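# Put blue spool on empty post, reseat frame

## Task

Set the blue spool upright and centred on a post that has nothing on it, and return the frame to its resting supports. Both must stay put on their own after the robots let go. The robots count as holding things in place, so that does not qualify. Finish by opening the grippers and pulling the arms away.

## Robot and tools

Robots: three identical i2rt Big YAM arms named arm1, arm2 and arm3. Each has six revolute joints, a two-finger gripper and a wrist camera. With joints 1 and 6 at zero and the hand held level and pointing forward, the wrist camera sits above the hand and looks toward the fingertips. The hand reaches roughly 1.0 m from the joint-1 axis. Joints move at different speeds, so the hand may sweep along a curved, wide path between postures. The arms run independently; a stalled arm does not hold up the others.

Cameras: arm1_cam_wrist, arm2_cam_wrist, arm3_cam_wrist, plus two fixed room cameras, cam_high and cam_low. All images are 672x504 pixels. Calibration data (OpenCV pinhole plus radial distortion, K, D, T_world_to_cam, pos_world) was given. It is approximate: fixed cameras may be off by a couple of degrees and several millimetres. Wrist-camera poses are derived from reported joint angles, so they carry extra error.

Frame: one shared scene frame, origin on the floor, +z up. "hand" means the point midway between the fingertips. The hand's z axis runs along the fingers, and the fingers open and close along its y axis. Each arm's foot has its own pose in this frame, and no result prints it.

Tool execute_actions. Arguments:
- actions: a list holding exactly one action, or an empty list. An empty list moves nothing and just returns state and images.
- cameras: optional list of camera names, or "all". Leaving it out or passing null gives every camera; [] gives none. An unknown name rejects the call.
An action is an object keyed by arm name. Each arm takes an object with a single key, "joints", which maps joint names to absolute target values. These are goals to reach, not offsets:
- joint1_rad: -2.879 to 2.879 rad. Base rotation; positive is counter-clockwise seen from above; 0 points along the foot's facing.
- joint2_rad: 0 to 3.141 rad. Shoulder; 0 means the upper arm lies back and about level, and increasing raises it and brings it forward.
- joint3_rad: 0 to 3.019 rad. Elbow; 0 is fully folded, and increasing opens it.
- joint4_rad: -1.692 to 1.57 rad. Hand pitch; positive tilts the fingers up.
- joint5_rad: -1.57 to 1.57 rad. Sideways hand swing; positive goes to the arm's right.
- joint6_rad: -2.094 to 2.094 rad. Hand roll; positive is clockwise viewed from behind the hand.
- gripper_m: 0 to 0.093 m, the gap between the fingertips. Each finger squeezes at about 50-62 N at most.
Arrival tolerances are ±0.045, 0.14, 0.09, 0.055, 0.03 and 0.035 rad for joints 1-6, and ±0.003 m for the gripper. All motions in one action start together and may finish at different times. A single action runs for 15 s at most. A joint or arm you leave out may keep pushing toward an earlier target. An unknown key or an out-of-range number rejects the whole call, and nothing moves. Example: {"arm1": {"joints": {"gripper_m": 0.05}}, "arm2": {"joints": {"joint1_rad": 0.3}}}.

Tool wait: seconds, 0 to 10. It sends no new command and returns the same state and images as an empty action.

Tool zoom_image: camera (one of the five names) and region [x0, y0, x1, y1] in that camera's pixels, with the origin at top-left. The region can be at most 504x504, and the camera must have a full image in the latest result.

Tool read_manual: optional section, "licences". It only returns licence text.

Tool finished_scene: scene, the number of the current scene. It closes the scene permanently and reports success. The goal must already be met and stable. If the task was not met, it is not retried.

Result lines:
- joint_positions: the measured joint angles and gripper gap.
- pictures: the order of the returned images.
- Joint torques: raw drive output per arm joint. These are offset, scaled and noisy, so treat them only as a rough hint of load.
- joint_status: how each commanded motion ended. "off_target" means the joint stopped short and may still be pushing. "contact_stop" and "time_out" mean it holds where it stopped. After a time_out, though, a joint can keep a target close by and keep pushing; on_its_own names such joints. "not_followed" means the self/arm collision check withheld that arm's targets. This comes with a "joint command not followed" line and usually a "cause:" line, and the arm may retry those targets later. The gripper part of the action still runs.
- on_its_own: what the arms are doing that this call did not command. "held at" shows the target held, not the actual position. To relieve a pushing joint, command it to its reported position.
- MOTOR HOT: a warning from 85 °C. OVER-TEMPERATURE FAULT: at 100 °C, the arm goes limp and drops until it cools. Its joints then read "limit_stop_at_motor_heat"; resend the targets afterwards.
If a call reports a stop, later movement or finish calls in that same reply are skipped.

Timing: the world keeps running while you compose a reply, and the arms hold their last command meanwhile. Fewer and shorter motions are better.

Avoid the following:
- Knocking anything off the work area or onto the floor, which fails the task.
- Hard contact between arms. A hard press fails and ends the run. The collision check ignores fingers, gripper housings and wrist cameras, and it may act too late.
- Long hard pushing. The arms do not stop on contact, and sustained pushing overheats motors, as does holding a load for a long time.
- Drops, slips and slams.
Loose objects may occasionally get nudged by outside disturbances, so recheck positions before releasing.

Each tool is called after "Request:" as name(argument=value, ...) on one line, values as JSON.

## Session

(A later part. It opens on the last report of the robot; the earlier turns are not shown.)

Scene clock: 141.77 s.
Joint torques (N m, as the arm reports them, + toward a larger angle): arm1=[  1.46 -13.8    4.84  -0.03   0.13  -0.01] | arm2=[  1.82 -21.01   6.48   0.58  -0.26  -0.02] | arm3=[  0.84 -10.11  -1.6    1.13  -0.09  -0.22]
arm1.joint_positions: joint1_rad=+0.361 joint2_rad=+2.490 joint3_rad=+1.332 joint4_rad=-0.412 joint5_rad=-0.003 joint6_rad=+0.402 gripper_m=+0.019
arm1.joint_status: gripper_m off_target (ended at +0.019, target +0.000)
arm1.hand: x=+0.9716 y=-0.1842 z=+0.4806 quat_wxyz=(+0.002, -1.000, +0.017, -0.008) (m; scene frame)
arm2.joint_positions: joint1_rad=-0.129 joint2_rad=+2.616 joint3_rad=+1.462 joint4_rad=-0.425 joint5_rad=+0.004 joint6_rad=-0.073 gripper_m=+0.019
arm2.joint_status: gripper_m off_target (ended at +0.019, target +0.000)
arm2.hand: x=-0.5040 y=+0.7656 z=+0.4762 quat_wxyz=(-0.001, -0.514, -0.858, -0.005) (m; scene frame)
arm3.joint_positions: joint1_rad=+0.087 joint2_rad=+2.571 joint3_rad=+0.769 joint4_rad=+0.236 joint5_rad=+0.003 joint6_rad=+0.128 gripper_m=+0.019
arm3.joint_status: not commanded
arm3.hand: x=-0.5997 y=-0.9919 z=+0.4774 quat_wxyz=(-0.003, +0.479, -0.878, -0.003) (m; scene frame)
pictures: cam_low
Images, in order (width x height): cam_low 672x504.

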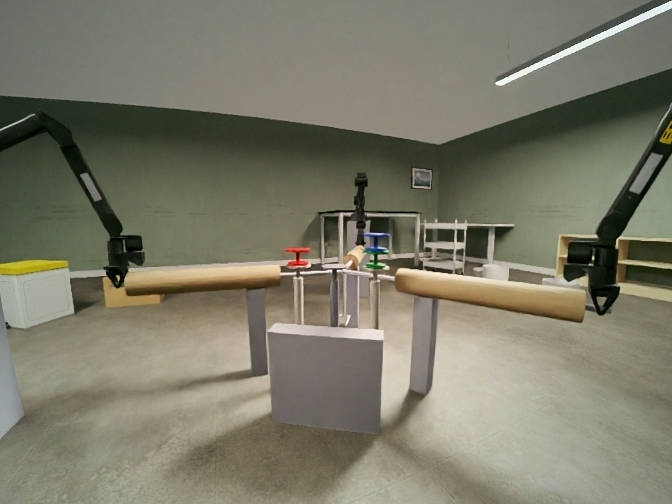

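Request:
execute_actions(actions=[{"arm1":{"joints":{"joint2_rad":2.365,"joint3_rad":1.275,"joint4_rad":-0.48}},"arm2":{"joints":{"joint2_rad":2.495,"joint3_rad":1.395,"joint4_rad":-0.475}},"arm3":{"joints":{"joint2_rad":2.41,"joint3_rad":0.685,"joint4_rad":0.15}}}], cameras=[])

Request:
execute_actions(actions=[{"arm1":{"joints":{"joint2_rad":2.251,"joint3_rad":1.236,"joint4_rad":-0.556}},"arm2":{"joints":{"joint2_rad":2.383,"joint3_rad":1.348,"joint4_rad":-0.536}},"arm3":{"joints":{"joint2_rad":2.229,"joint3_rad":0.618,"joint4_rad":0.04}}}], cameras=["cam_high","cam_low"])

Scene clock: 155.70 s.
Joint torques (N m, as the arm reports them, + toward a larger angle): arm1=[  1.69 -17.67   2.67  -1.01   0.01  -0.01] | arm2=[  1.37 -25.1    4.27  -0.57  -0.23  -0.04] | arm3=[  0.99 -11.6   -1.96  -0.01  -0.08  -0.22]
arm1.joint_positions: joint1_rad=+0.358 joint2_rad=+2.398 joint3_rad=+1.285 joint4_rad=-0.464 joint5_rad=+0.000 joint6_rad=+0.403 gripper_m=+0.019
arm1.joint_status: all done
arm1.hand: x=+0.9738 y=-0.1809 z=+0.5184 quat_wxyz=(+0.005, -1.000, +0.019, -0.010) (m; scene frame)
arm2.joint_positions: joint1_rad=-0.123 joint2_rad=+2.521 joint3_rad=+1.402 joint4_rad=-0.461 joint5_rad=+0.004 joint6_rad=-0.071 gripper_m=+0.019
arm2.joint_status: all done
arm2.hand: x=-0.5023 y=+0.7690 z=+0.5155 quat_wxyz=(-0.001, -0.512, -0.859, -0.005) (m; scene frame)
arm3.joint_positions: joint1_rad=+0.087 joint2_rad=+2.432 joint3_rad=+0.701 joint4_rad=+0.167 joint5_rad=+0.003 joint6_rad=+0.128 gripper_m=+0.019
arm3.joint_status: all done
arm3.hand: x=-0.5982 y=-0.9892 z=+0.5200 quat_wxyz=(-0.004, +0.479, -0.878, -0.003) (m; scene frame)
pictures: none
No camera images: the call's "cameras" was empty. Leave "cameras" out to get every camera's image.

Scene clock: 156.63 s.
Joint torques (N m, as the arm reports them, + toward a larger angle): arm1=[  1.5  -17.08   3.37  -0.95   0.02   0.  ] | arm2=[  1.24 -24.46   5.09  -0.45  -0.17  -0.03] | arm3=[  1.   -11.22  -0.6   -0.06  -0.08  -0.22]
arm1.joint_positions: joint1_rad=+0.358 joint2_rad=+2.281 joint3_rad=+1.244 joint4_rad=-0.542 joint5_rad=+0.000 joint6_rad=+0.403 gripper_m=+0.019
arm1.joint_status: all done
arm1.hand: x=+0.9740 y=-0.1812 z=+0.5690 quat_wxyz=(+0.005, -1.000, +0.019, -0.011) (m; scene frame)
arm2.joint_positions: joint1_rad=-0.122 joint2_rad=+2.407 joint3_rad=+1.352 joint4_rad=-0.524 joint5_rad=+0.002 joint6_rad=-0.071 gripper_m=+0.019
arm2.joint_status: all done
arm2.hand: x=-0.5022 y=+0.7682 z=+0.5654 quat_wxyz=(-0.002, -0.512, -0.859, -0.006) (m; scene frame)
arm3.joint_positions: joint1_rad=+0.087 joint2_rad=+2.250 joint3_rad=+0.627 joint4_rad=+0.058 joint5_rad=+0.003 joint6_rad=+0.128 gripper_m=+0.019
arm3.joint_status: all done
arm3.hand: x=-0.5981 y=-0.9894 z=+0.5723 quat_wxyz=(-0.004, +0.479, -0.878, -0.003) (m; scene frame)
pictures: cam_high, cam_low
Images, in order (width x height): cam_high 672x504, cam_low 672x504.

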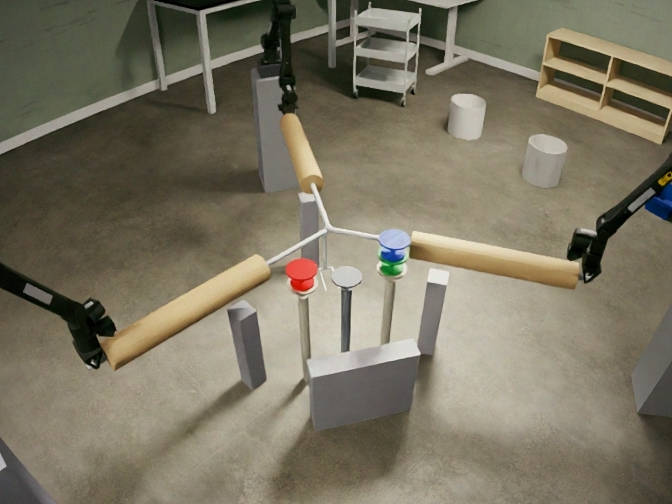

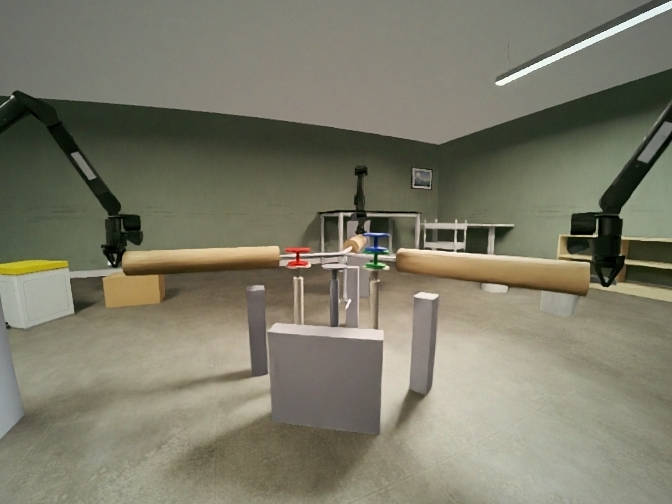

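Works.

Request:
execute_actions(actions=[{"arm1":{"joints":{"joint2_rad":2.04,"joint3_rad":1.218,"joint4_rad":-0.749}},"arm2":{"joints":{"joint2_rad":2.169,"joint3_rad":1.3,"joint4_rad":-0.702}},"arm3":{"joints":{"joint2_rad":1.849,"joint3_rad":0.542,"joint4_rad":-0.264}}}], cameras=[])

Request:
execute_actions(actions=[{"arm1":{"joints":{"joint2_rad":1.868,"joint3_rad":1.27,"joint4_rad":-0.973}},"arm2":{"joints":{"joint2_rad":1.987,"joint3_rad":1.322,"joint4_rad":-0.906}},"arm3":{"joints":{"joint2_rad":1.498,"joint3_rad":0.568,"joint4_rad":-0.641}}}], cameras=[])

Request:
execute_actions(actions=[{"arm1":{"joints":{"joint2_rad":1.757,"joint3_rad":1.374,"joint4_rad":-1.188}},"arm2":{"joints":{"joint2_rad":1.861,"joint3_rad":1.398,"joint4_rad":-1.108}},"arm3":{"joints":{"joint2_rad":1.27,"joint3_rad":0.67,"joint4_rad":-0.971}}}])

Scene clock: 167.00 s.
Joint torques (N m, as the arm reports them, + toward a larger angle): arm1=[  1.55 -15.34   5.05  -0.7   -0.08  -0.03] | arm2=[  1.52 -22.33   6.87  -0.24  -0.15  -0.05] | arm3=[ 0.87 -9.88  1.88 -0.2  -0.08 -0.21]
arm1.joint_positions: joint1_rad=+0.363 joint2_rad=+2.058 joint3_rad=+1.220 joint4_rad=-0.741 joint5_rad=+0.002 joint6_rad=+0.404 gripper_m=+0.019
arm1.joint_status: all done
arm1.hand: x=+0.9732 y=-0.1838 z=+0.6738 quat_wxyz=(+0.007, -1.000, +0.017, -0.011) (m; scene frame)
arm2.joint_positions: joint1_rad=-0.122 joint2_rad=+2.179 joint3_rad=+1.301 joint4_rad=-0.694 joint5_rad=+0.002 joint6_rad=-0.071 gripper_m=+0.019
arm2.joint_status: all done
arm2.hand: x=-0.5026 y=+0.7658 z=+0.6720 quat_wxyz=(-0.004, -0.512, -0.859, -0.004) (m; scene frame)
arm3.joint_positions: joint1_rad=+0.087 joint2_rad=+1.872 joint3_rad=+0.545 joint4_rad=-0.242 joint5_rad=+0.003 joint6_rad=+0.128 gripper_m=+0.019
arm3.joint_status: all done
arm3.hand: x=-0.5988 y=-0.9917 z=+0.6727 quat_wxyz=(-0.003, +0.479, -0.878, -0.002) (m; scene frame)
pictures: none
No camera images: the call's "cameras" was empty. Leave "cameras" out to get every camera's image.

Scene clock: 168.10 s.
Joint torques (N m, as the arm reports them, + toward a larger angle): arm1=[  2.24 -13.86   8.15  -1.75  -0.2    0.02] | arm2=[  1.29 -20.34   9.93  -1.05  -0.13  -0.04] | arm3=[ 1.02 -7.47  5.28 -0.93 -0.07 -0.21]
arm1.joint_positions: joint1_rad=+0.355 joint2_rad=+1.876 joint3_rad=+1.246 joint4_rad=-0.939 joint5_rad=+0.005 joint6_rad=+0.401 gripper_m=+0.019
arm1.joint_status: all done
arm1.hand: x=+0.9732 y=-0.1792 z=+0.7704 quat_wxyz=(+0.006, -1.000, +0.019, -0.006) (m; scene frame)
arm2.joint_positions: joint1_rad=-0.122 joint2_rad=+1.987 joint3_rad=+1.304 joint4_rad=-0.881 joint5_rad=+0.001 joint6_rad=-0.071 gripper_m=+0.019
arm2.joint_status: all done
arm2.hand: x=-0.5049 y=+0.7682 z=+0.7716 quat_wxyz=(-0.008, -0.512, -0.859, -0.002) (m; scene frame)
arm3.joint_positions: joint1_rad=+0.087 joint2_rad=+1.510 joint3_rad=+0.561 joint4_rad=-0.598 joint5_rad=+0.003 joint6_rad=+0.128 gripper_m=+0.019
arm3.joint_status: all done
arm3.hand: x=-0.5974 y=-0.9895 z=+0.7736 quat_wxyz=(-0.011, +0.479, -0.878, -0.008) (m; scene frame)
pictures: none
No camera images: the call's "cameras" was empty. Leave "cameras" out to get every camera's image.

Scene clock: 170.37 s.
Joint torques (N m, as the arm reports them, + toward a larger angle): arm1=[  1.92 -14.35   9.51  -2.14  -0.07   0.01] | arm2=[  1.21 -20.62  11.36  -1.67  -0.34  -0.05] | arm3=[ 1.04 -6.44  7.75 -1.39 -0.05 -0.22]
arm1.joint_positions: joint1_rad=+0.355 joint2_rad=+1.778 joint3_rad=+1.342 joint4_rad=-1.145 joint5_rad=+0.002 joint6_rad=+0.401 gripper_m=+0.019
arm1.joint_status: all done
arm1.hand: x=+0.9718 y=-0.1806 z=+0.8502 quat_wxyz=(+0.007, -1.000, +0.019, -0.012) (m; scene frame)
arm2.joint_positions: joint1_rad=-0.122 joint2_rad=+1.872 joint3_rad=+1.376 joint4_rad=-1.070 joint5_rad=+0.007 joint6_rad=-0.071 gripper_m=+0.019
arm2.joint_status: all done
arm2.hand: x=-0.5063 y=+0.7663 z=+0.8538 quat_wxyz=(-0.006, -0.512, -0.859, +0.000) (m; scene frame)
arm3.joint_positions: joint1_rad=+0.087 joint2_rad=+1.282 joint3_rad=+0.652 joint4_rad=-0.916 joint5_rad=+0.002 joint6_rad=+0.128 gripper_m=+0.019
arm3.joint_status: joint4_rad time_out (moved -0.317 of -0.373); the others done
arm3.on_its_own: joint4_rad reads -0.916 and still pushes toward -0.971 since a time_out
arm3.hand: x=-0.5979 y=-0.9909 z=+0.8592 quat_wxyz=(-0.012, +0.479, -0.878, -0.009) (m; scene frame)
pictures: arm1_cam_wrist, arm2_cam_wrist, arm3_cam_wrist, cam_high, cam_low
camera_calibration (this result's frames):
arm1_cam_wrist: T_world_to_cam=[[0.0465857, 0.998654, 0.0228021, 0.112299], [0.799186, -0.0509559, 0.598919, -1.29023], [0.599275, -0.00967793, -0.800485, 0.219637], [0, 0, 0, 1]] pos_world=[0.894282, -0.175767, 0.946001]
arm2_cam_wrist: T_world_to_cam=[[-0.874379, -0.485002, -0.0152999, -0.0612488], [-0.40513, 0.712302, 0.573145, -1.23573], [-0.267078, 0.507345, -0.819311, 0.303114], [0, 0, 0, 1]] pos_world=[-0.473229, 0.696722, 0.955659]
arm3_cam_wrist: T_world_to_cam=[[0.843066, -0.537767, -0.0067929, -0.0212729], [-0.444143, -0.703303, 0.55507, -1.43441], [-0.303275, -0.464944, -0.831776, 0.195419], [0, 0, 0, 1]] pos_world=[-0.559883, -0.929406, 0.958598]
Images, in order (width x height): arm1_cam_wrist 672x504, arm2_cam_wrist 672x504, arm3_cam_wrist 672x504, cam_high 672x504, cam_low 672x504.

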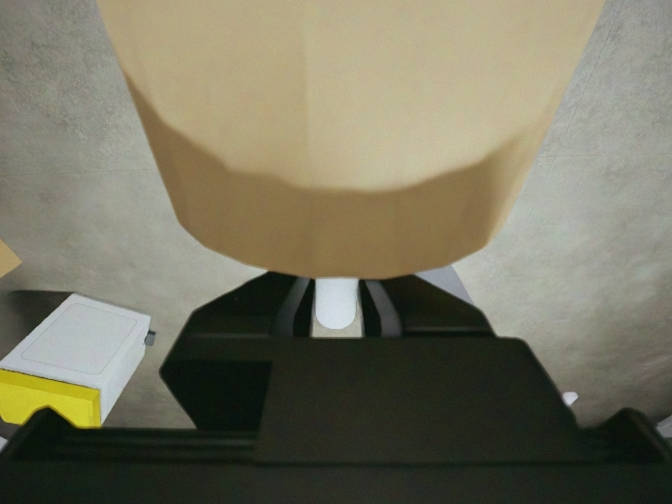

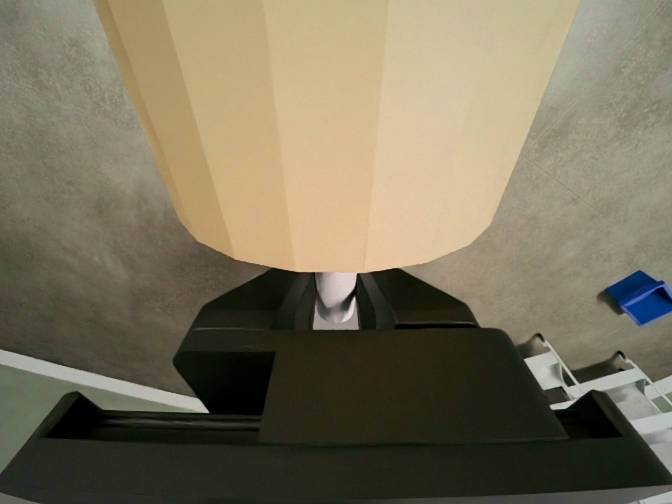

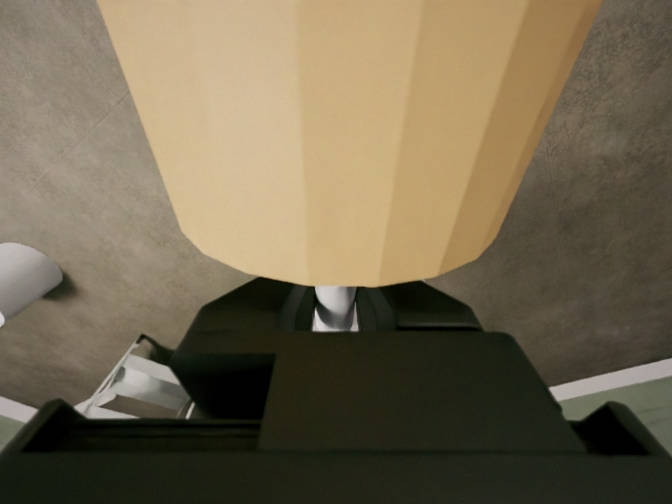

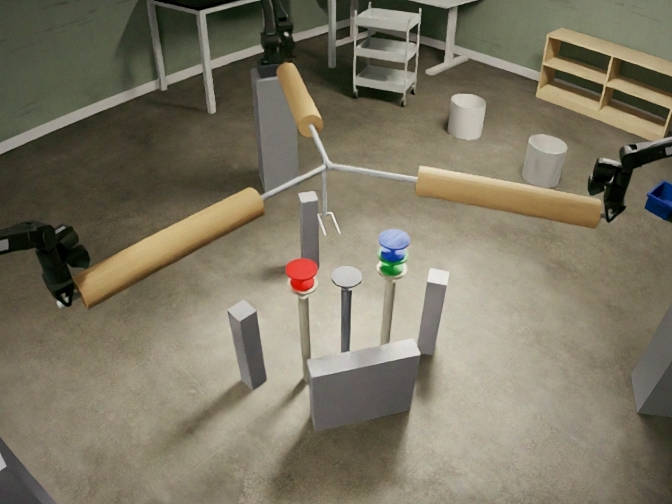

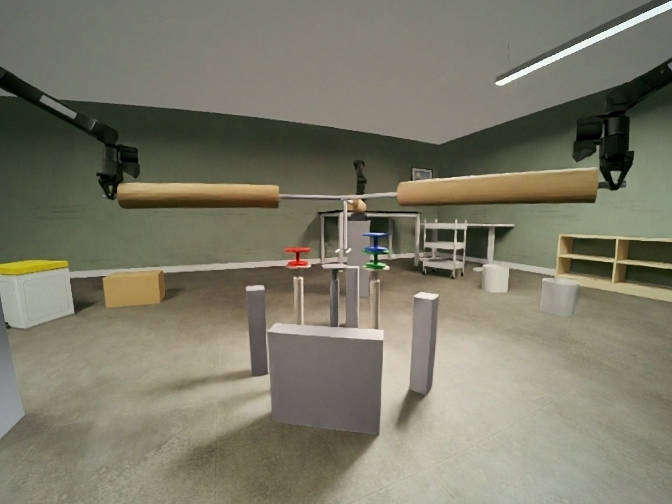

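Request:
execute_actions(actions=[{"arm1":{"joints":{"joint1_rad":0.22,"joint2_rad":1.83,"joint3_rad":1.59,"joint4_rad":-1.32,"joint6_rad":0.265}},"arm2":{"joints":{"joint1_rad":-0.19,"joint2_rad":1.63,"joint3_rad":1.22,"joint4_rad":-1.165,"joint6_rad":-0.138}},"arm3":{"joints":{"joint1_rad":0.335,"joint2_rad":1.33,"joint3_rad":0.84,"joint4_rad":-1.07,"joint6_rad":0.376}}}], cameras=[])

Request:
execute_actions(actions=[{"arm1":{"joints":{"joint1_rad":0.096,"joint2_rad":1.93,"joint3_rad":1.845,"joint4_rad":-1.475,"joint6_rad":0.141}},"arm2":{"joints":{"joint1_rad":-0.277,"joint2_rad":1.39,"joint3_rad":1.03,"joint4_rad":-1.21,"joint6_rad":-0.225}},"arm3":{"joints":{"joint1_rad":0.517,"joint2_rad":1.42,"joint3_rad":1.04,"joint4_rad":-1.19,"joint6_rad":0.558}}}], cameras=["cam_high","cam_low"])

Request:
zoom_image(camera="cam_high", region=[310, 130, 490, 290])

Request:
zoom_image(camera="cam_low", region=[320, 170, 440, 280])

Scene clock: 186.10 s.
Joint torques (N m, as the arm reports them, + toward a larger angle): arm1=[  1.4  -14.32  11.45  -1.75  -0.06   0.13] | arm2=[  0.97 -16.89  10.57  -0.53  -0.33   0.02] | arm3=[ 0.9  -7.22  9.21 -0.87 -0.06  0.01]
arm1.joint_positions: joint1_rad=+0.213 joint2_rad=+1.837 joint3_rad=+1.538 joint4_rad=-1.286 joint5_rad=+0.001 joint6_rad=+0.261 gripper_m=+0.019
arm1.joint_status: all done
arm1.hand: x=+0.9130 y=-0.1201 z=+0.8894 quat_wxyz=(+0.006, -1.000, +0.020, -0.014) (m; scene frame)
arm2.joint_positions: joint1_rad=-0.190 joint2_rad=+1.641 joint3_rad=+1.209 joint4_rad=-1.152 joint5_rad=+0.006 joint6_rad=-0.135 gripper_m=+0.019
arm2.joint_status: all done
arm2.hand: x=-0.5672 y=+0.8241 z=+0.9065 quat_wxyz=(+0.001, -0.514, -0.858, -0.006) (m; scene frame)
arm3.joint_positions: joint1_rad=+0.322 joint2_rad=+1.338 joint3_rad=+0.806 joint4_rad=-1.031 joint5_rad=+0.003 joint6_rad=+0.368 gripper_m=+0.019
arm3.joint_status: all done
arm3.hand: x=-0.6551 y=-0.9318 z=+0.8926 quat_wxyz=(-0.004, +0.477, -0.879, -0.005) (m; scene frame)
pictures: none
No camera images: the call's "cameras" was empty. Leave "cameras" out to get every camera's image.

Scene clock: 187.13 s.
Joint torques (N m, as the arm reports them, + toward a larger angle): arm1=[  1.32 -16.89  11.86  -1.77  -0.04   0.12] | arm2=[  0.91 -12.72  10.43  -0.97  -0.43   0.  ] | arm3=[  1.05 -10.01   9.18  -1.32  -0.02   0.02]
arm1.joint_positions: joint1_rad=+0.087 joint2_rad=+1.946 joint3_rad=+1.790 joint4_rad=-1.440 joint5_rad=+0.000 joint6_rad=+0.138 gripper_m=+0.019
arm1.joint_status: all done
arm1.hand: x=+0.8556 y=-0.0570 z=+0.9223 quat_wxyz=(+0.006, -1.000, +0.022, -0.020) (m; scene frame)
arm2.joint_positions: joint1_rad=-0.275 joint2_rad=+1.401 joint3_rad=+1.025 joint4_rad=-1.187 joint5_rad=+0.008 joint6_rad=-0.220 gripper_m=+0.019
arm2.joint_status: all done
arm2.hand: x=-0.6264 y=+0.8869 z=+0.9373 quat_wxyz=(-0.006, -0.514, -0.858, +0.001) (m; scene frame)
arm3.joint_positions: joint1_rad=+0.502 joint2_rad=+1.437 joint3_rad=+1.011 joint4_rad=-1.139 joint5_rad=+0.002 joint6_rad=+0.550 gripper_m=+0.019
arm3.joint_status: all done
arm3.hand: x=-0.7126 y=-0.8686 z=+0.9291 quat_wxyz=(-0.003, +0.476, -0.880, -0.005) (m; scene frame)
pictures: cam_high, cam_low
Images, in order (width x height): cam_high 672x504, cam_low 672x504.

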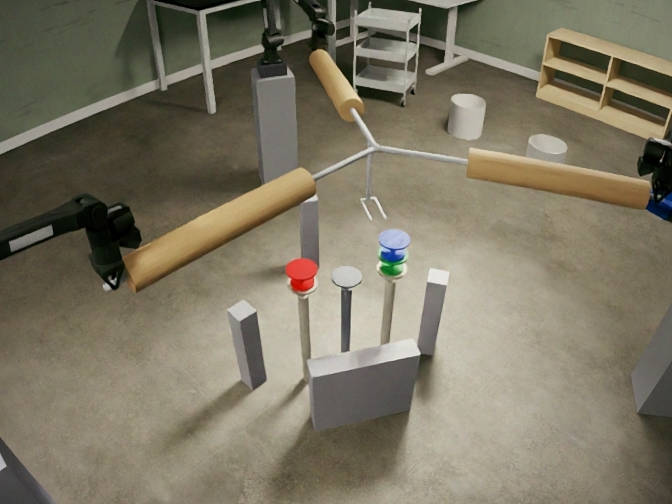

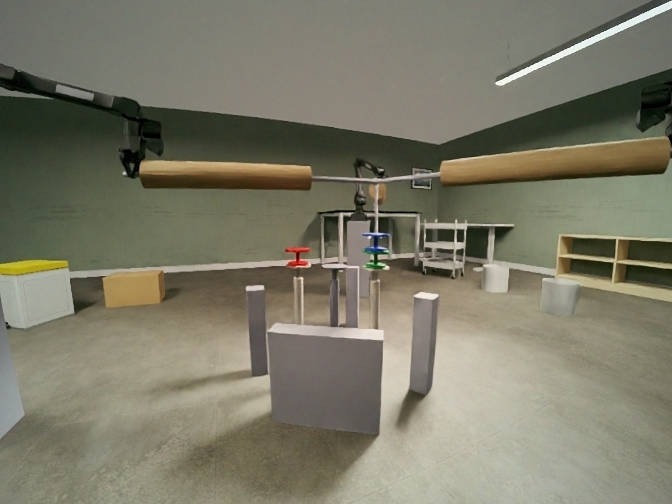

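Region (310, 130, 490, 290) of cam_high's 672x504 image, scaled by 2.800, with more detail than that image has.

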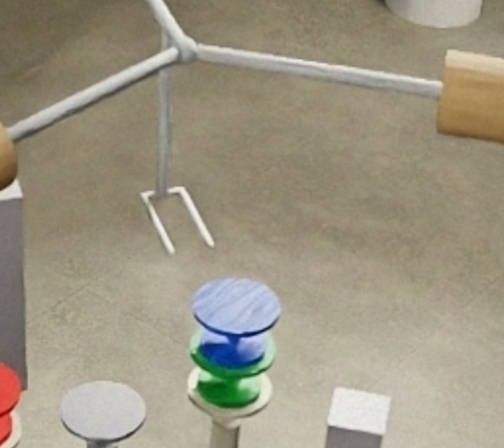

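Region (320, 170, 440, 280) of cam_low's 672x504 image, scaled by 4.200, with more detail than that image has; it fills the top 462 rows of this view, and the rest is white.

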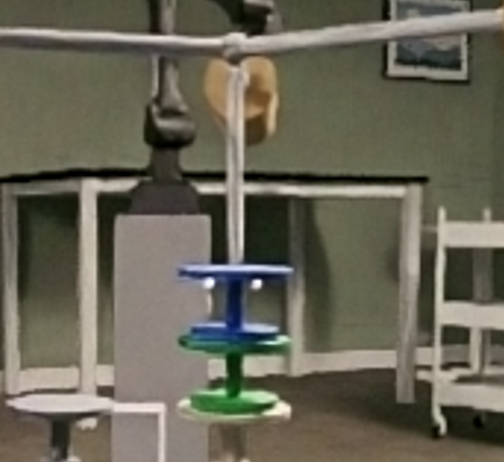

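Request:
execute_actions(actions=[{"arm1":{"joints":{"joint1_rad":-0.042,"joint2_rad":1.78,"joint3_rad":1.58,"joint4_rad":-1.35,"joint6_rad":-0.003}},"arm2":{"joints":{"joint1_rad":-0.04,"joint2_rad":1.245,"joint3_rad":0.858,"joint4_rad":-1.17,"joint6_rad":0.007}},"arm3":{"joints":{"joint1_rad":0.412,"joint2_rad":1.645,"joint3_rad":1.285,"joint4_rad":-1.2,"joint6_rad":0.448}}}], cameras=["cam_high","cam_low"])

Request:
zoom_image(camera="cam_high", region=[310, 130, 490, 290])

Request:
zoom_image(camera="cam_low", region=[320, 170, 440, 280])

Scene clock: 201.73 s.
Joint torques (N m, as the arm reports them, + toward a larger angle): arm1=[  1.21 -17.29   8.04  -0.37   0.04   0.04] | arm2=[  2.51 -10.92  10.56  -0.54  -0.53   0.13] | arm3=[  0.14 -13.97   9.5   -0.89   0.07  -0.16]
arm1.joint_positions: joint1_rad=-0.049 joint2_rad=+1.824 joint3_rad=+1.575 joint4_rad=-1.350 joint5_rad=-0.001 joint6_rad=+0.000 gripper_m=+0.019
arm1.joint_status: all done
arm1.hand: x=+0.9028 y=+0.0221 z=+0.9110 quat_wxyz=(+0.003, -1.000, +0.021, -0.022) (m; scene frame)
arm2.joint_positions: joint1_rad=-0.057 joint2_rad=+1.268 joint3_rad=+0.849 joint4_rad=-1.155 joint5_rad=+0.012 joint6_rad=-0.001 gripper_m=+0.019
arm2.joint_status: all done
arm2.hand: x=-0.5774 y=+0.9704 z=+0.9198 quat_wxyz=(-0.001, -0.514, -0.858, -0.001) (m; scene frame)
arm3.joint_positions: joint1_rad=+0.409 joint2_rad=+1.672 joint3_rad=+1.253 joint4_rad=-1.161 joint5_rad=+0.000 joint6_rad=+0.458 gripper_m=+0.019
arm3.joint_status: all done
arm3.hand: x=-0.6666 y=-0.7856 z=+0.9173 quat_wxyz=(+0.002, +0.475, -0.880, +0.001) (m; scene frame)
pictures: cam_high, cam_low
Images, in order (width x height): cam_high 672x504, cam_low 672x504.

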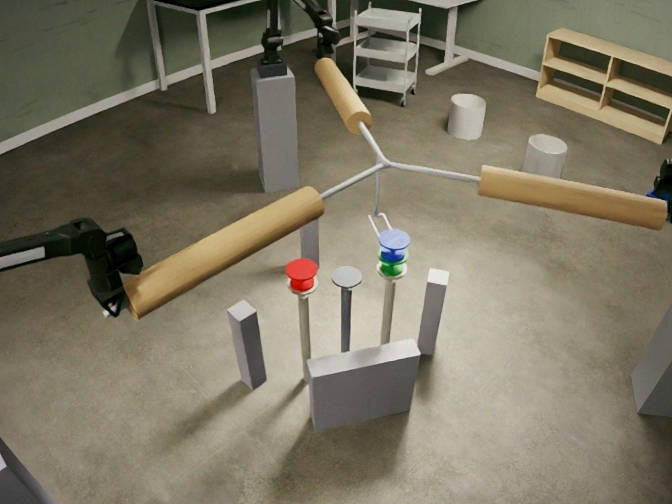

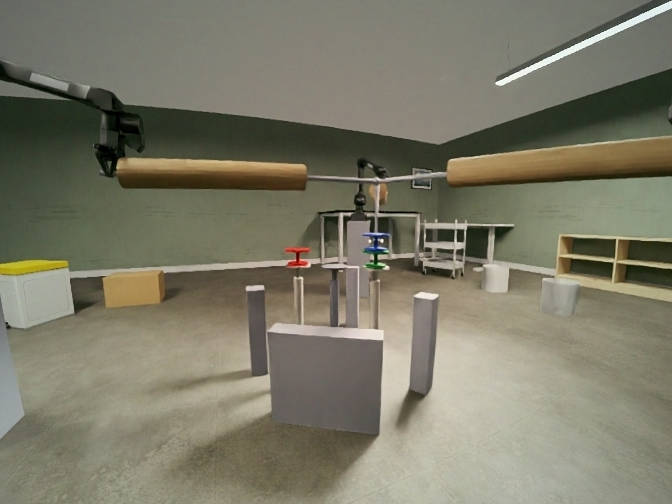

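Region (310, 130, 490, 290) of cam_high's 672x504 image, scaled by 2.800, with more detail than that image has.

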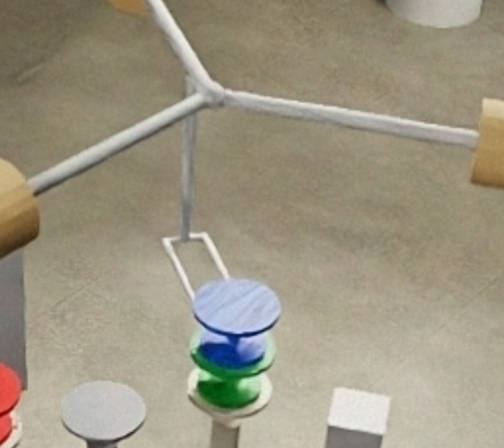

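Region (320, 170, 440, 280) of cam_low's 672x504 image, scaled by 4.200, with more detail than that image has; it fills the top 462 rows of this view, and the rest is white.

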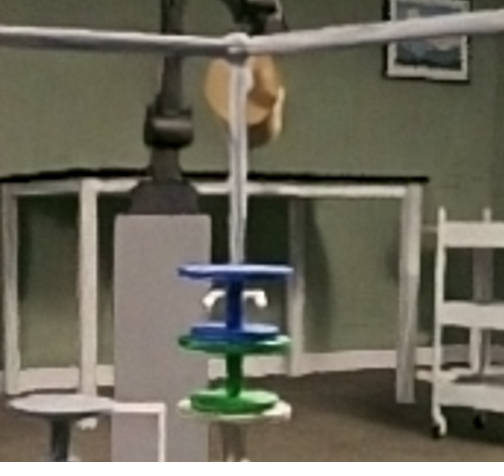

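Request:
execute_actions(actions=[{"arm1":{"joints":{"joint1_rad":-0.14,"joint2_rad":1.71,"joint3_rad":1.495,"joint4_rad":-1.33,"joint6_rad":-0.1}},"arm2":{"joints":{"joint1_rad":0.125,"joint2_rad":1.18,"joint3_rad":0.805,"joint4_rad":-1.19,"joint6_rad":0.172}},"arm3":{"joints":{"joint1_rad":0.366,"joint2_rad":1.76,"joint3_rad":1.455,"joint4_rad":-1.24,"joint6_rad":0.402}}}], cameras=["cam_low"])

Request:
execute_actions(actions=[{"arm1":{"joints":{"joint1_rad":-0.235,"joint2_rad":1.655,"joint3_rad":1.424,"joint4_rad":-1.31,"joint6_rad":-0.196}},"arm2":{"joints":{"joint1_rad":0.308,"joint2_rad":1.135,"joint3_rad":0.775,"joint4_rad":-1.2,"joint6_rad":0.355}},"arm3":{"joints":{"joint1_rad":0.328,"joint2_rad":1.89,"joint3_rad":1.64,"joint4_rad":-1.295,"joint6_rad":0.364}}}], cameras=["cam_high","cam_low"])

Request:
zoom_image(camera="cam_high", region=[310, 130, 490, 290])

Request:
zoom_image(camera="cam_low", region=[320, 170, 440, 280])

Scene clock: 219.07 s.
Joint torques (N m, as the arm reports them, + toward a larger angle): arm1=[  0.52 -16.77   8.24  -0.63   0.07  -0.03] | arm2=[  2.68 -10.09  10.6   -0.56  -0.53   0.15] | arm3=[ -0.3  -15.06  10.39  -1.12   0.03  -0.19]
arm1.joint_positions: joint1_rad=-0.139 joint2_rad=+1.758 joint3_rad=+1.487 joint4_rad=-1.323 joint5_rad=-0.003 joint6_rad=-0.091 gripper_m=+0.019
arm1.joint_status: all done
arm1.hand: x=+0.9308 y=+0.0674 z=+0.9133 quat_wxyz=(+0.002, -1.000, +0.021, -0.019) (m; scene frame)
arm2.joint_positions: joint1_rad=+0.105 joint2_rad=+1.208 joint3_rad=+0.796 joint4_rad=-1.176 joint5_rad=+0.012 joint6_rad=+0.162 gripper_m=+0.019
arm2.joint_status: all done
arm2.hand: x=-0.5487 y=+1.0182 z=+0.9193 quat_wxyz=(+0.005, -0.515, -0.857, -0.002) (m; scene frame)
arm3.joint_positions: joint1_rad=+0.369 joint2_rad=+1.785 joint3_rad=+1.411 joint4_rad=-1.194 joint5_rad=+0.001 joint6_rad=+0.417 gripper_m=+0.019
arm3.joint_status: all done
arm3.hand: x=-0.6393 y=-0.7383 z=+0.9192 quat_wxyz=(-0.002, +0.476, -0.880, -0.003) (m; scene frame)
pictures: cam_low
Images, in order (width x height): cam_low 672x504.

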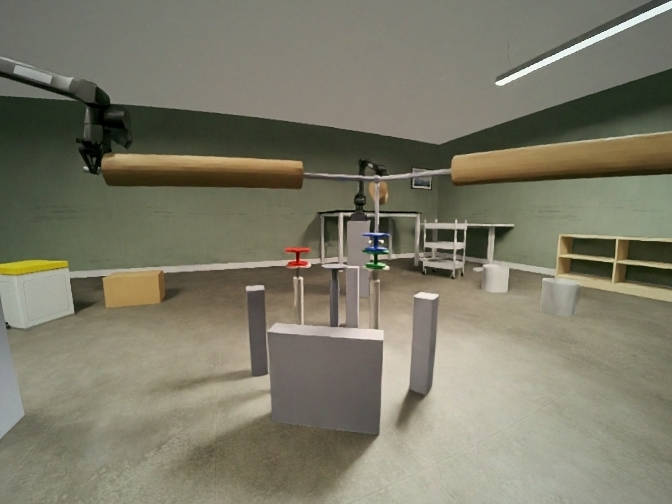

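Scene clock: 219.97 s.
Joint torques (N m, as the arm reports them, + toward a larger angle): arm1=[  0.56 -15.85   8.19  -0.67   0.01  -0.03] | arm2=[ 2.83 -9.41 10.79 -0.5  -0.41  0.15] | arm3=[ -0.12 -16.32  10.89  -1.1    0.    -0.19]
arm1.joint_positions: joint1_rad=-0.235 joint2_rad=+1.704 joint3_rad=+1.415 joint4_rad=-1.303 joint5_rad=-0.002 joint6_rad=-0.187 gripper_m=+0.019
arm1.joint_status: all done
arm1.hand: x=+0.9604 y=+0.1119 z=+0.9148 quat_wxyz=(+0.001, -1.000, +0.021, -0.018) (m; scene frame)
arm2.joint_positions: joint1_rad=+0.288 joint2_rad=+1.163 joint3_rad=+0.764 joint4_rad=-1.187 joint5_rad=+0.009 joint6_rad=+0.345 gripper_m=+0.019
arm2.joint_status: all done
arm2.hand: x=-0.5190 y=+1.0644 z=+0.9208 quat_wxyz=(+0.003, -0.515, -0.857, -0.002) (m; scene frame)
arm3.joint_positions: joint1_rad=+0.331 joint2_rad=+1.916 joint3_rad=+1.591 joint4_rad=-1.249 joint5_rad=+0.001 joint6_rad=+0.379 gripper_m=+0.019
arm3.joint_status: all done
arm3.hand: x=-0.6098 y=-0.6927 z=+0.9150 quat_wxyz=(+0.000, +0.476, -0.880, -0.001) (m; scene frame)
pictures: cam_high, cam_low
Images, in order (width x height): cam_high 672x504, cam_low 672x504.

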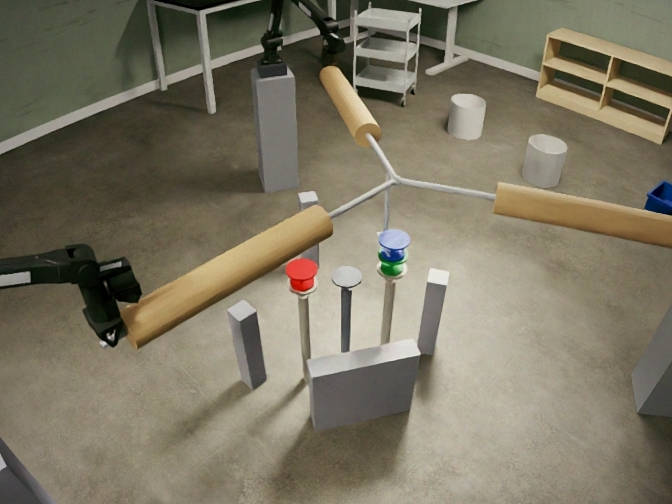

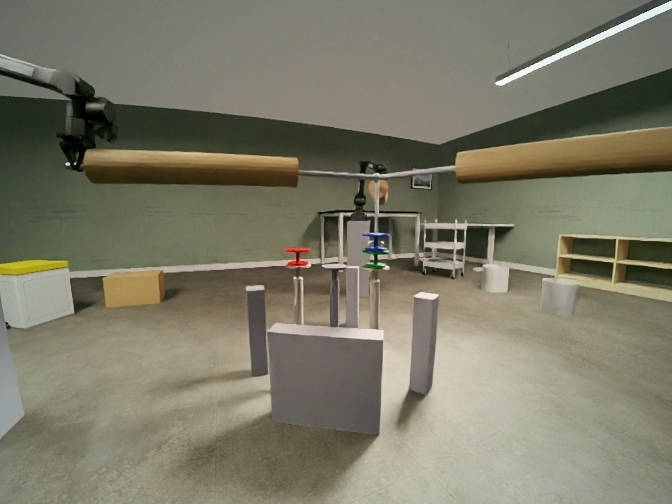

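Region (310, 130, 490, 290) of cam_high's 672x504 image, scaled by 2.800, with more detail than that image has.

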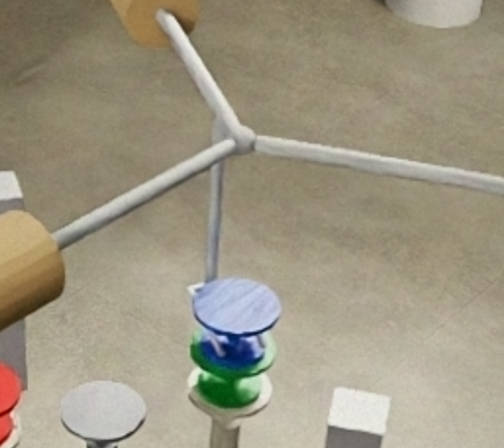

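Region (320, 170, 440, 280) of cam_low's 672x504 image, scaled by 4.200, with more detail than that image has; it fills the top 462 rows of this view, and the rest is white.

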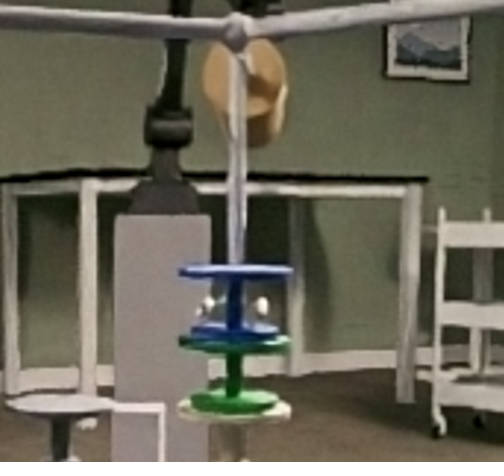

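Request:
execute_actions(actions=[{"arm1":{"joints":{"joint2_rad":1.625,"joint3_rad":1.545,"joint4_rad":-1.445}},"arm2":{"joints":{"joint2_rad":1.09,"joint3_rad":0.89,"joint4_rad":-1.35}},"arm3":{"joints":{"joint2_rad":1.85,"joint3_rad":1.72,"joint4_rad":-1.41}}}], cameras=["cam_high","cam_low"])

Request:
zoom_image(camera="cam_low", region=[320, 170, 440, 280])

Scene clock: 226.97 s.
Joint torques (N m, as the arm reports them, + toward a larger angle): arm1=[  0.6  -15.33  11.94  -2.04  -0.12  -0.03] | arm2=[ 2.71 -8.97 14.32 -1.9  -0.25  0.14] | arm3=[  0.04 -18.39  11.25  -1.24  -0.01  -0.19]
arm1.joint_positions: joint1_rad=-0.235 joint2_rad=+1.670 joint3_rad=+1.489 joint4_rad=-1.404 joint5_rad=+0.002 joint6_rad=-0.187 gripper_m=+0.019
arm1.joint_status: all done
arm1.hand: x=+0.9611 y=+0.1119 z=+0.9586 quat_wxyz=(+0.004, -1.000, +0.020, -0.015) (m; scene frame)
arm2.joint_positions: joint1_rad=+0.289 joint2_rad=+1.116 joint3_rad=+0.843 joint4_rad=-1.307 joint5_rad=+0.005 joint6_rad=+0.346 gripper_m=+0.019
arm2.joint_status: all done
arm2.hand: x=-0.5191 y=+1.0652 z=+0.9617 quat_wxyz=(-0.001, -0.515, -0.857, -0.003) (m; scene frame)
arm3.joint_positions: joint1_rad=+0.331 joint2_rad=+1.900 joint3_rad=+1.670 joint4_rad=-1.361 joint5_rad=+0.002 joint6_rad=+0.379 gripper_m=+0.019
arm3.joint_status: all done
arm3.hand: x=-0.6096 y=-0.6928 z=+0.9527 quat_wxyz=(+0.005, +0.476, -0.880, +0.006) (m; scene frame)
pictures: cam_high, cam_low
Images, in order (width x height): cam_high 672x504, cam_low 672x504.

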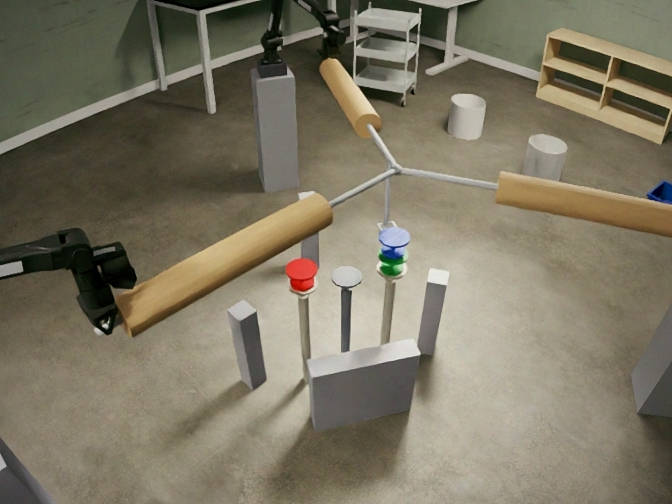

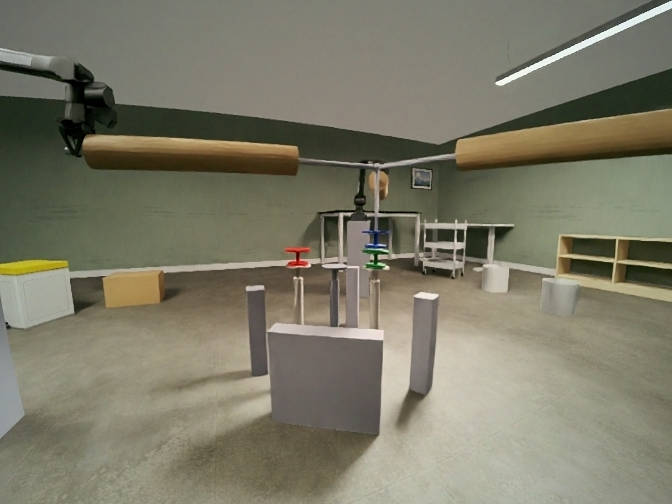

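Region (320, 170, 440, 280) of cam_low's 672x504 image, scaled by 4.200, with more detail than that image has; it fills the top 462 rows of this view, and the rest is white.

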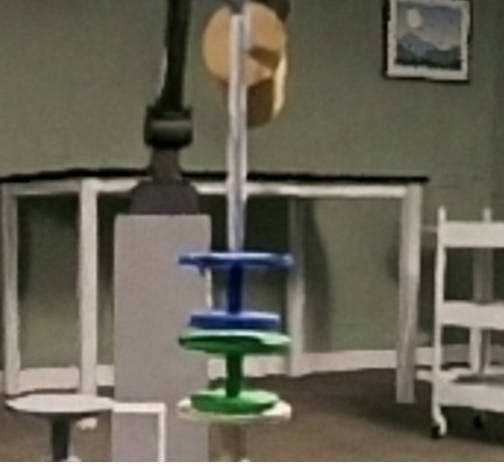

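Request:
execute_actions(actions=[{"arm1":{"joints":{"joint1_rad":-0.175,"joint2_rad":1.41,"joint3_rad":1.31,"joint4_rad":-1.45,"joint6_rad":-0.138}},"arm2":{"joints":{"joint1_rad":0.355,"joint2_rad":1.31,"joint3_rad":1.12,"joint4_rad":-1.35,"joint6_rad":0.4}},"arm3":{"joints":{"joint1_rad":0.183,"joint2_rad":1.785,"joint3_rad":1.65,"joint4_rad":-1.41,"joint6_rad":0.22}}}], cameras=["cam_low"])

Request:
execute_actions(actions=[{"arm1":{"joints":{"joint1_rad":-0.094,"joint2_rad":1.21,"joint3_rad":1.118,"joint4_rad":-1.46,"joint6_rad":-0.057}},"arm2":{"joints":{"joint1_rad":0.385,"joint2_rad":1.525,"joint3_rad":1.34,"joint4_rad":-1.36,"joint6_rad":0.43}},"arm3":{"joints":{"joint1_rad":0.033,"joint2_rad":1.765,"joint3_rad":1.62,"joint4_rad":-1.4,"joint6_rad":0.07}}}], cameras=["cam_high","cam_low"])

Scene clock: 241.53 s.
Joint torques (N m, as the arm reports them, + toward a larger angle): arm1=[  1.76 -10.33   8.25  -0.75  -0.2    0.15] | arm2=[  2.32 -12.45  14.29  -1.19   0.02   0.14] | arm3=[  0.55 -17.95   8.68  -0.26  -0.12  -0.1 ]
arm1.joint_positions: joint1_rad=-0.189 joint2_rad=+1.431 joint3_rad=+1.305 joint4_rad=-1.440 joint5_rad=+0.004 joint6_rad=-0.143 gripper_m=+0.019
arm1.joint_status: all done
arm1.hand: x=+1.0371 y=+0.0748 z=+0.9946 quat_wxyz=(+0.006, -1.000, +0.019, -0.005) (m; scene frame)
arm2.joint_positions: joint1_rad=+0.339 joint2_rad=+1.329 joint3_rad=+1.074 joint4_rad=-1.322 joint5_rad=-0.001 joint6_rad=+0.392 gripper_m=+0.019
arm2.joint_status: all done
arm2.hand: x=-0.4450 y=+1.0239 z=+0.9829 quat_wxyz=(-0.002, -0.513, -0.858, -0.006) (m; scene frame)
arm3.joint_positions: joint1_rad=+0.175 joint2_rad=+1.835 joint3_rad=+1.635 joint4_rad=-1.388 joint5_rad=+0.004 joint6_rad=+0.224 gripper_m=+0.019
arm3.joint_status: all done
arm3.hand: x=-0.5298 y=-0.7354 z=+0.9753 quat_wxyz=(+0.004, +0.475, -0.880, +0.004) (m; scene frame)
pictures: cam_low
Images, in order (width x height): cam_low 672x504.

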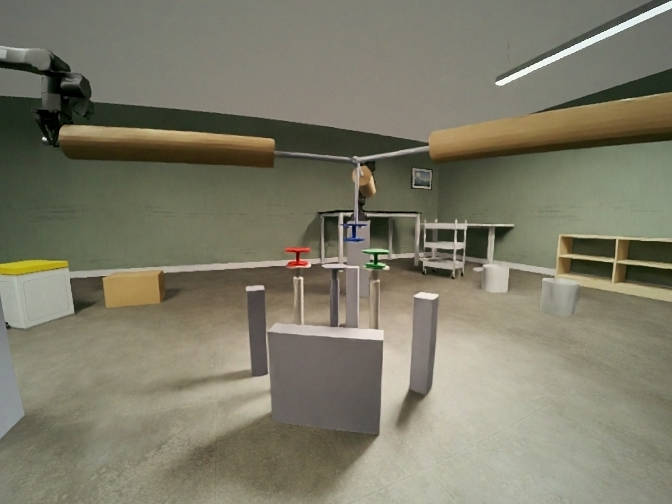

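Scene clock: 242.53 s.
Joint torques (N m, as the arm reports them, + toward a larger angle): arm1=[ 1.88 -7.48  8.44 -0.87 -0.1   0.15] | arm2=[  2.26 -17.17  14.63  -1.42  -0.07   0.07] | arm3=[  0.69 -17.76   8.77  -0.23  -0.22  -0.09]
arm1.joint_positions: joint1_rad=-0.108 joint2_rad=+1.231 joint3_rad=+1.110 joint4_rad=-1.446 joint5_rad=+0.002 joint6_rad=-0.063 gripper_m=+0.019
arm1.joint_status: all done
arm1.hand: x=+1.1086 y=+0.0332 z=+0.9923 quat_wxyz=(+0.005, -1.000, +0.019, -0.006) (m; scene frame)
arm2.joint_positions: joint1_rad=+0.372 joint2_rad=+1.552 joint3_rad=+1.290 joint4_rad=-1.328 joint5_rad=+0.001 joint6_rad=+0.427 gripper_m=+0.019
arm2.joint_status: all done
arm2.hand: x=-0.3729 y=+0.9835 z=+0.9772 quat_wxyz=(+0.004, -0.514, -0.858, -0.005) (m; scene frame)
arm3.joint_positions: joint1_rad=+0.026 joint2_rad=+1.821 joint3_rad=+1.604 joint4_rad=-1.380 joint5_rad=+0.006 joint6_rad=+0.074 gripper_m=+0.019
arm3.joint_status: all done
arm3.hand: x=-0.4581 y=-0.7776 z=+0.9707 quat_wxyz=(+0.009, +0.475, -0.880, +0.007) (m; scene frame)
pictures: cam_high, cam_low
Images, in order (width x height): cam_high 672x504, cam_low 672x504.

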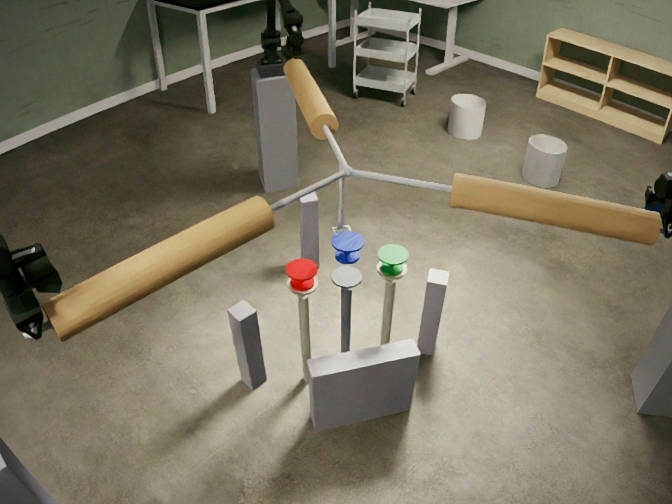

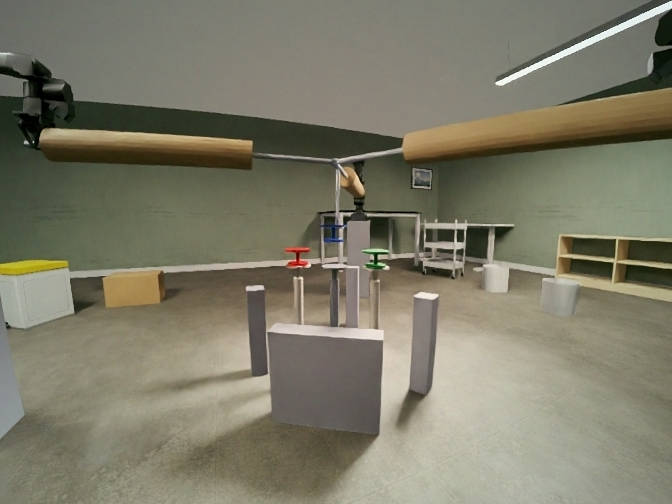

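Request:
execute_actions(actions=[{"arm1":{"joints":{"joint2_rad":1.28,"joint3_rad":0.946,"joint4_rad":-1.22}},"arm2":{"joints":{"joint2_rad":1.59,"joint3_rad":1.174,"joint4_rad":-1.13}},"arm3":{"joints":{"joint2_rad":1.825,"joint3_rad":1.485,"joint4_rad":-1.195}}}], cameras=["cam_high","cam_low"])

Request:
zoom_image(camera="cam_high", region=[280, 210, 420, 310])

Request:
zoom_image(camera="cam_low", region=[280, 200, 400, 290])

Scene clock: 252.73 s.
Joint torques (N m, as the arm reports them, + toward a larger angle): arm1=[ 0.97 -7.36  8.   -0.27  0.07  0.1 ] | arm2=[  2.04 -17.46  10.51   0.02  -0.2    0.07] | arm3=[  0.64 -16.23   8.21   0.33  -0.15  -0.09]
arm1.joint_positions: joint1_rad=-0.102 joint2_rad=+1.298 joint3_rad=+0.938 joint4_rad=-1.220 joint5_rad=-0.002 joint6_rad=-0.058 gripper_m=+0.019
arm1.joint_status: all done
arm1.hand: x=+1.1088 y=+0.0311 z=+0.9073 quat_wxyz=(+0.003, -1.000, +0.018, -0.012) (m; scene frame)
arm2.joint_positions: joint1_rad=+0.372 joint2_rad=+1.614 joint3_rad=+1.164 joint4_rad=-1.128 joint5_rad=+0.004 joint6_rad=+0.427 gripper_m=+0.019
arm2.joint_status: all done
arm2.hand: x=-0.3710 y=+0.9823 z=+0.9057 quat_wxyz=(-0.002, -0.514, -0.858, -0.003) (m; scene frame)
arm3.joint_positions: joint1_rad=+0.026 joint2_rad=+1.857 joint3_rad=+1.472 joint4_rad=-1.187 joint5_rad=+0.004 joint6_rad=+0.074 gripper_m=+0.019
arm3.joint_status: all done
arm3.hand: x=-0.4586 y=-0.7776 z=+0.9039 quat_wxyz=(-0.002, +0.475, -0.880, -0.001) (m; scene frame)
pictures: cam_high, cam_low
Images, in order (width x height): cam_high 672x504, cam_low 672x504.

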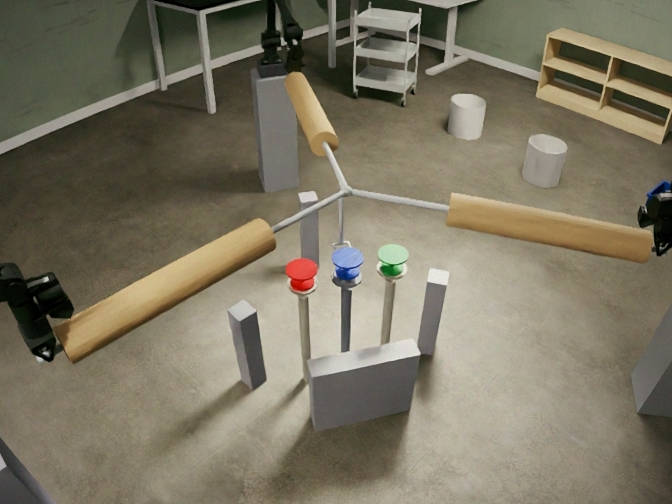

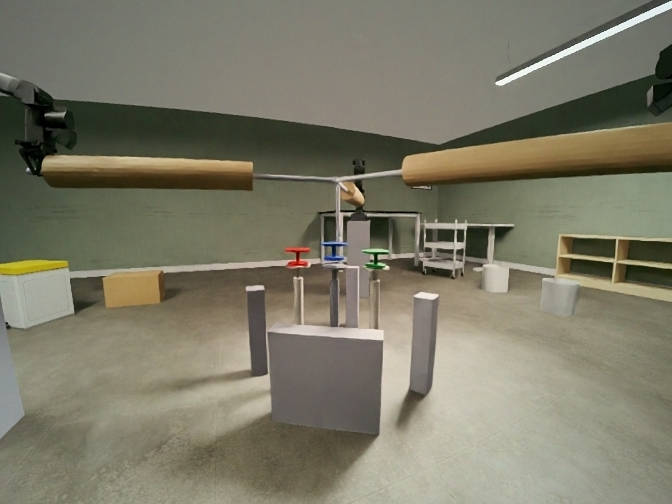

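Region (280, 210, 420, 310) of cam_high's 672x504 image, scaled by 3.600, with more detail than that image has; it fills the top 360 rows of this view, and the rest is white.

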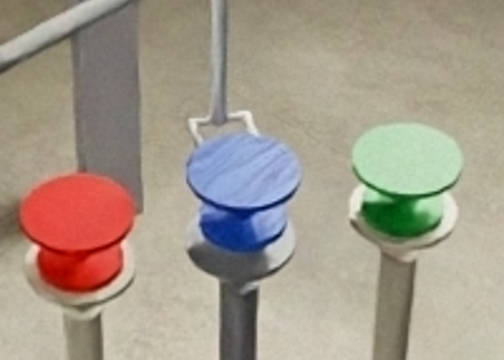

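Region (280, 200, 400, 290) of cam_low's 672x504 image, scaled by 4.200, with more detail than that image has; it fills the top 378 rows of this view, and the rest is white.

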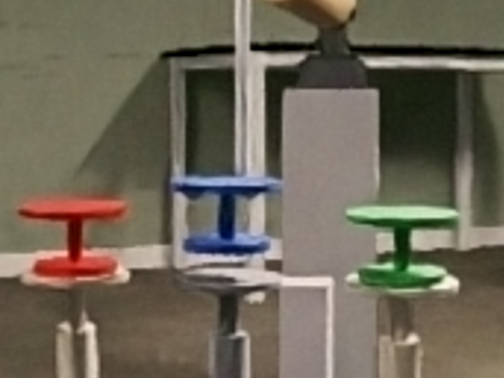

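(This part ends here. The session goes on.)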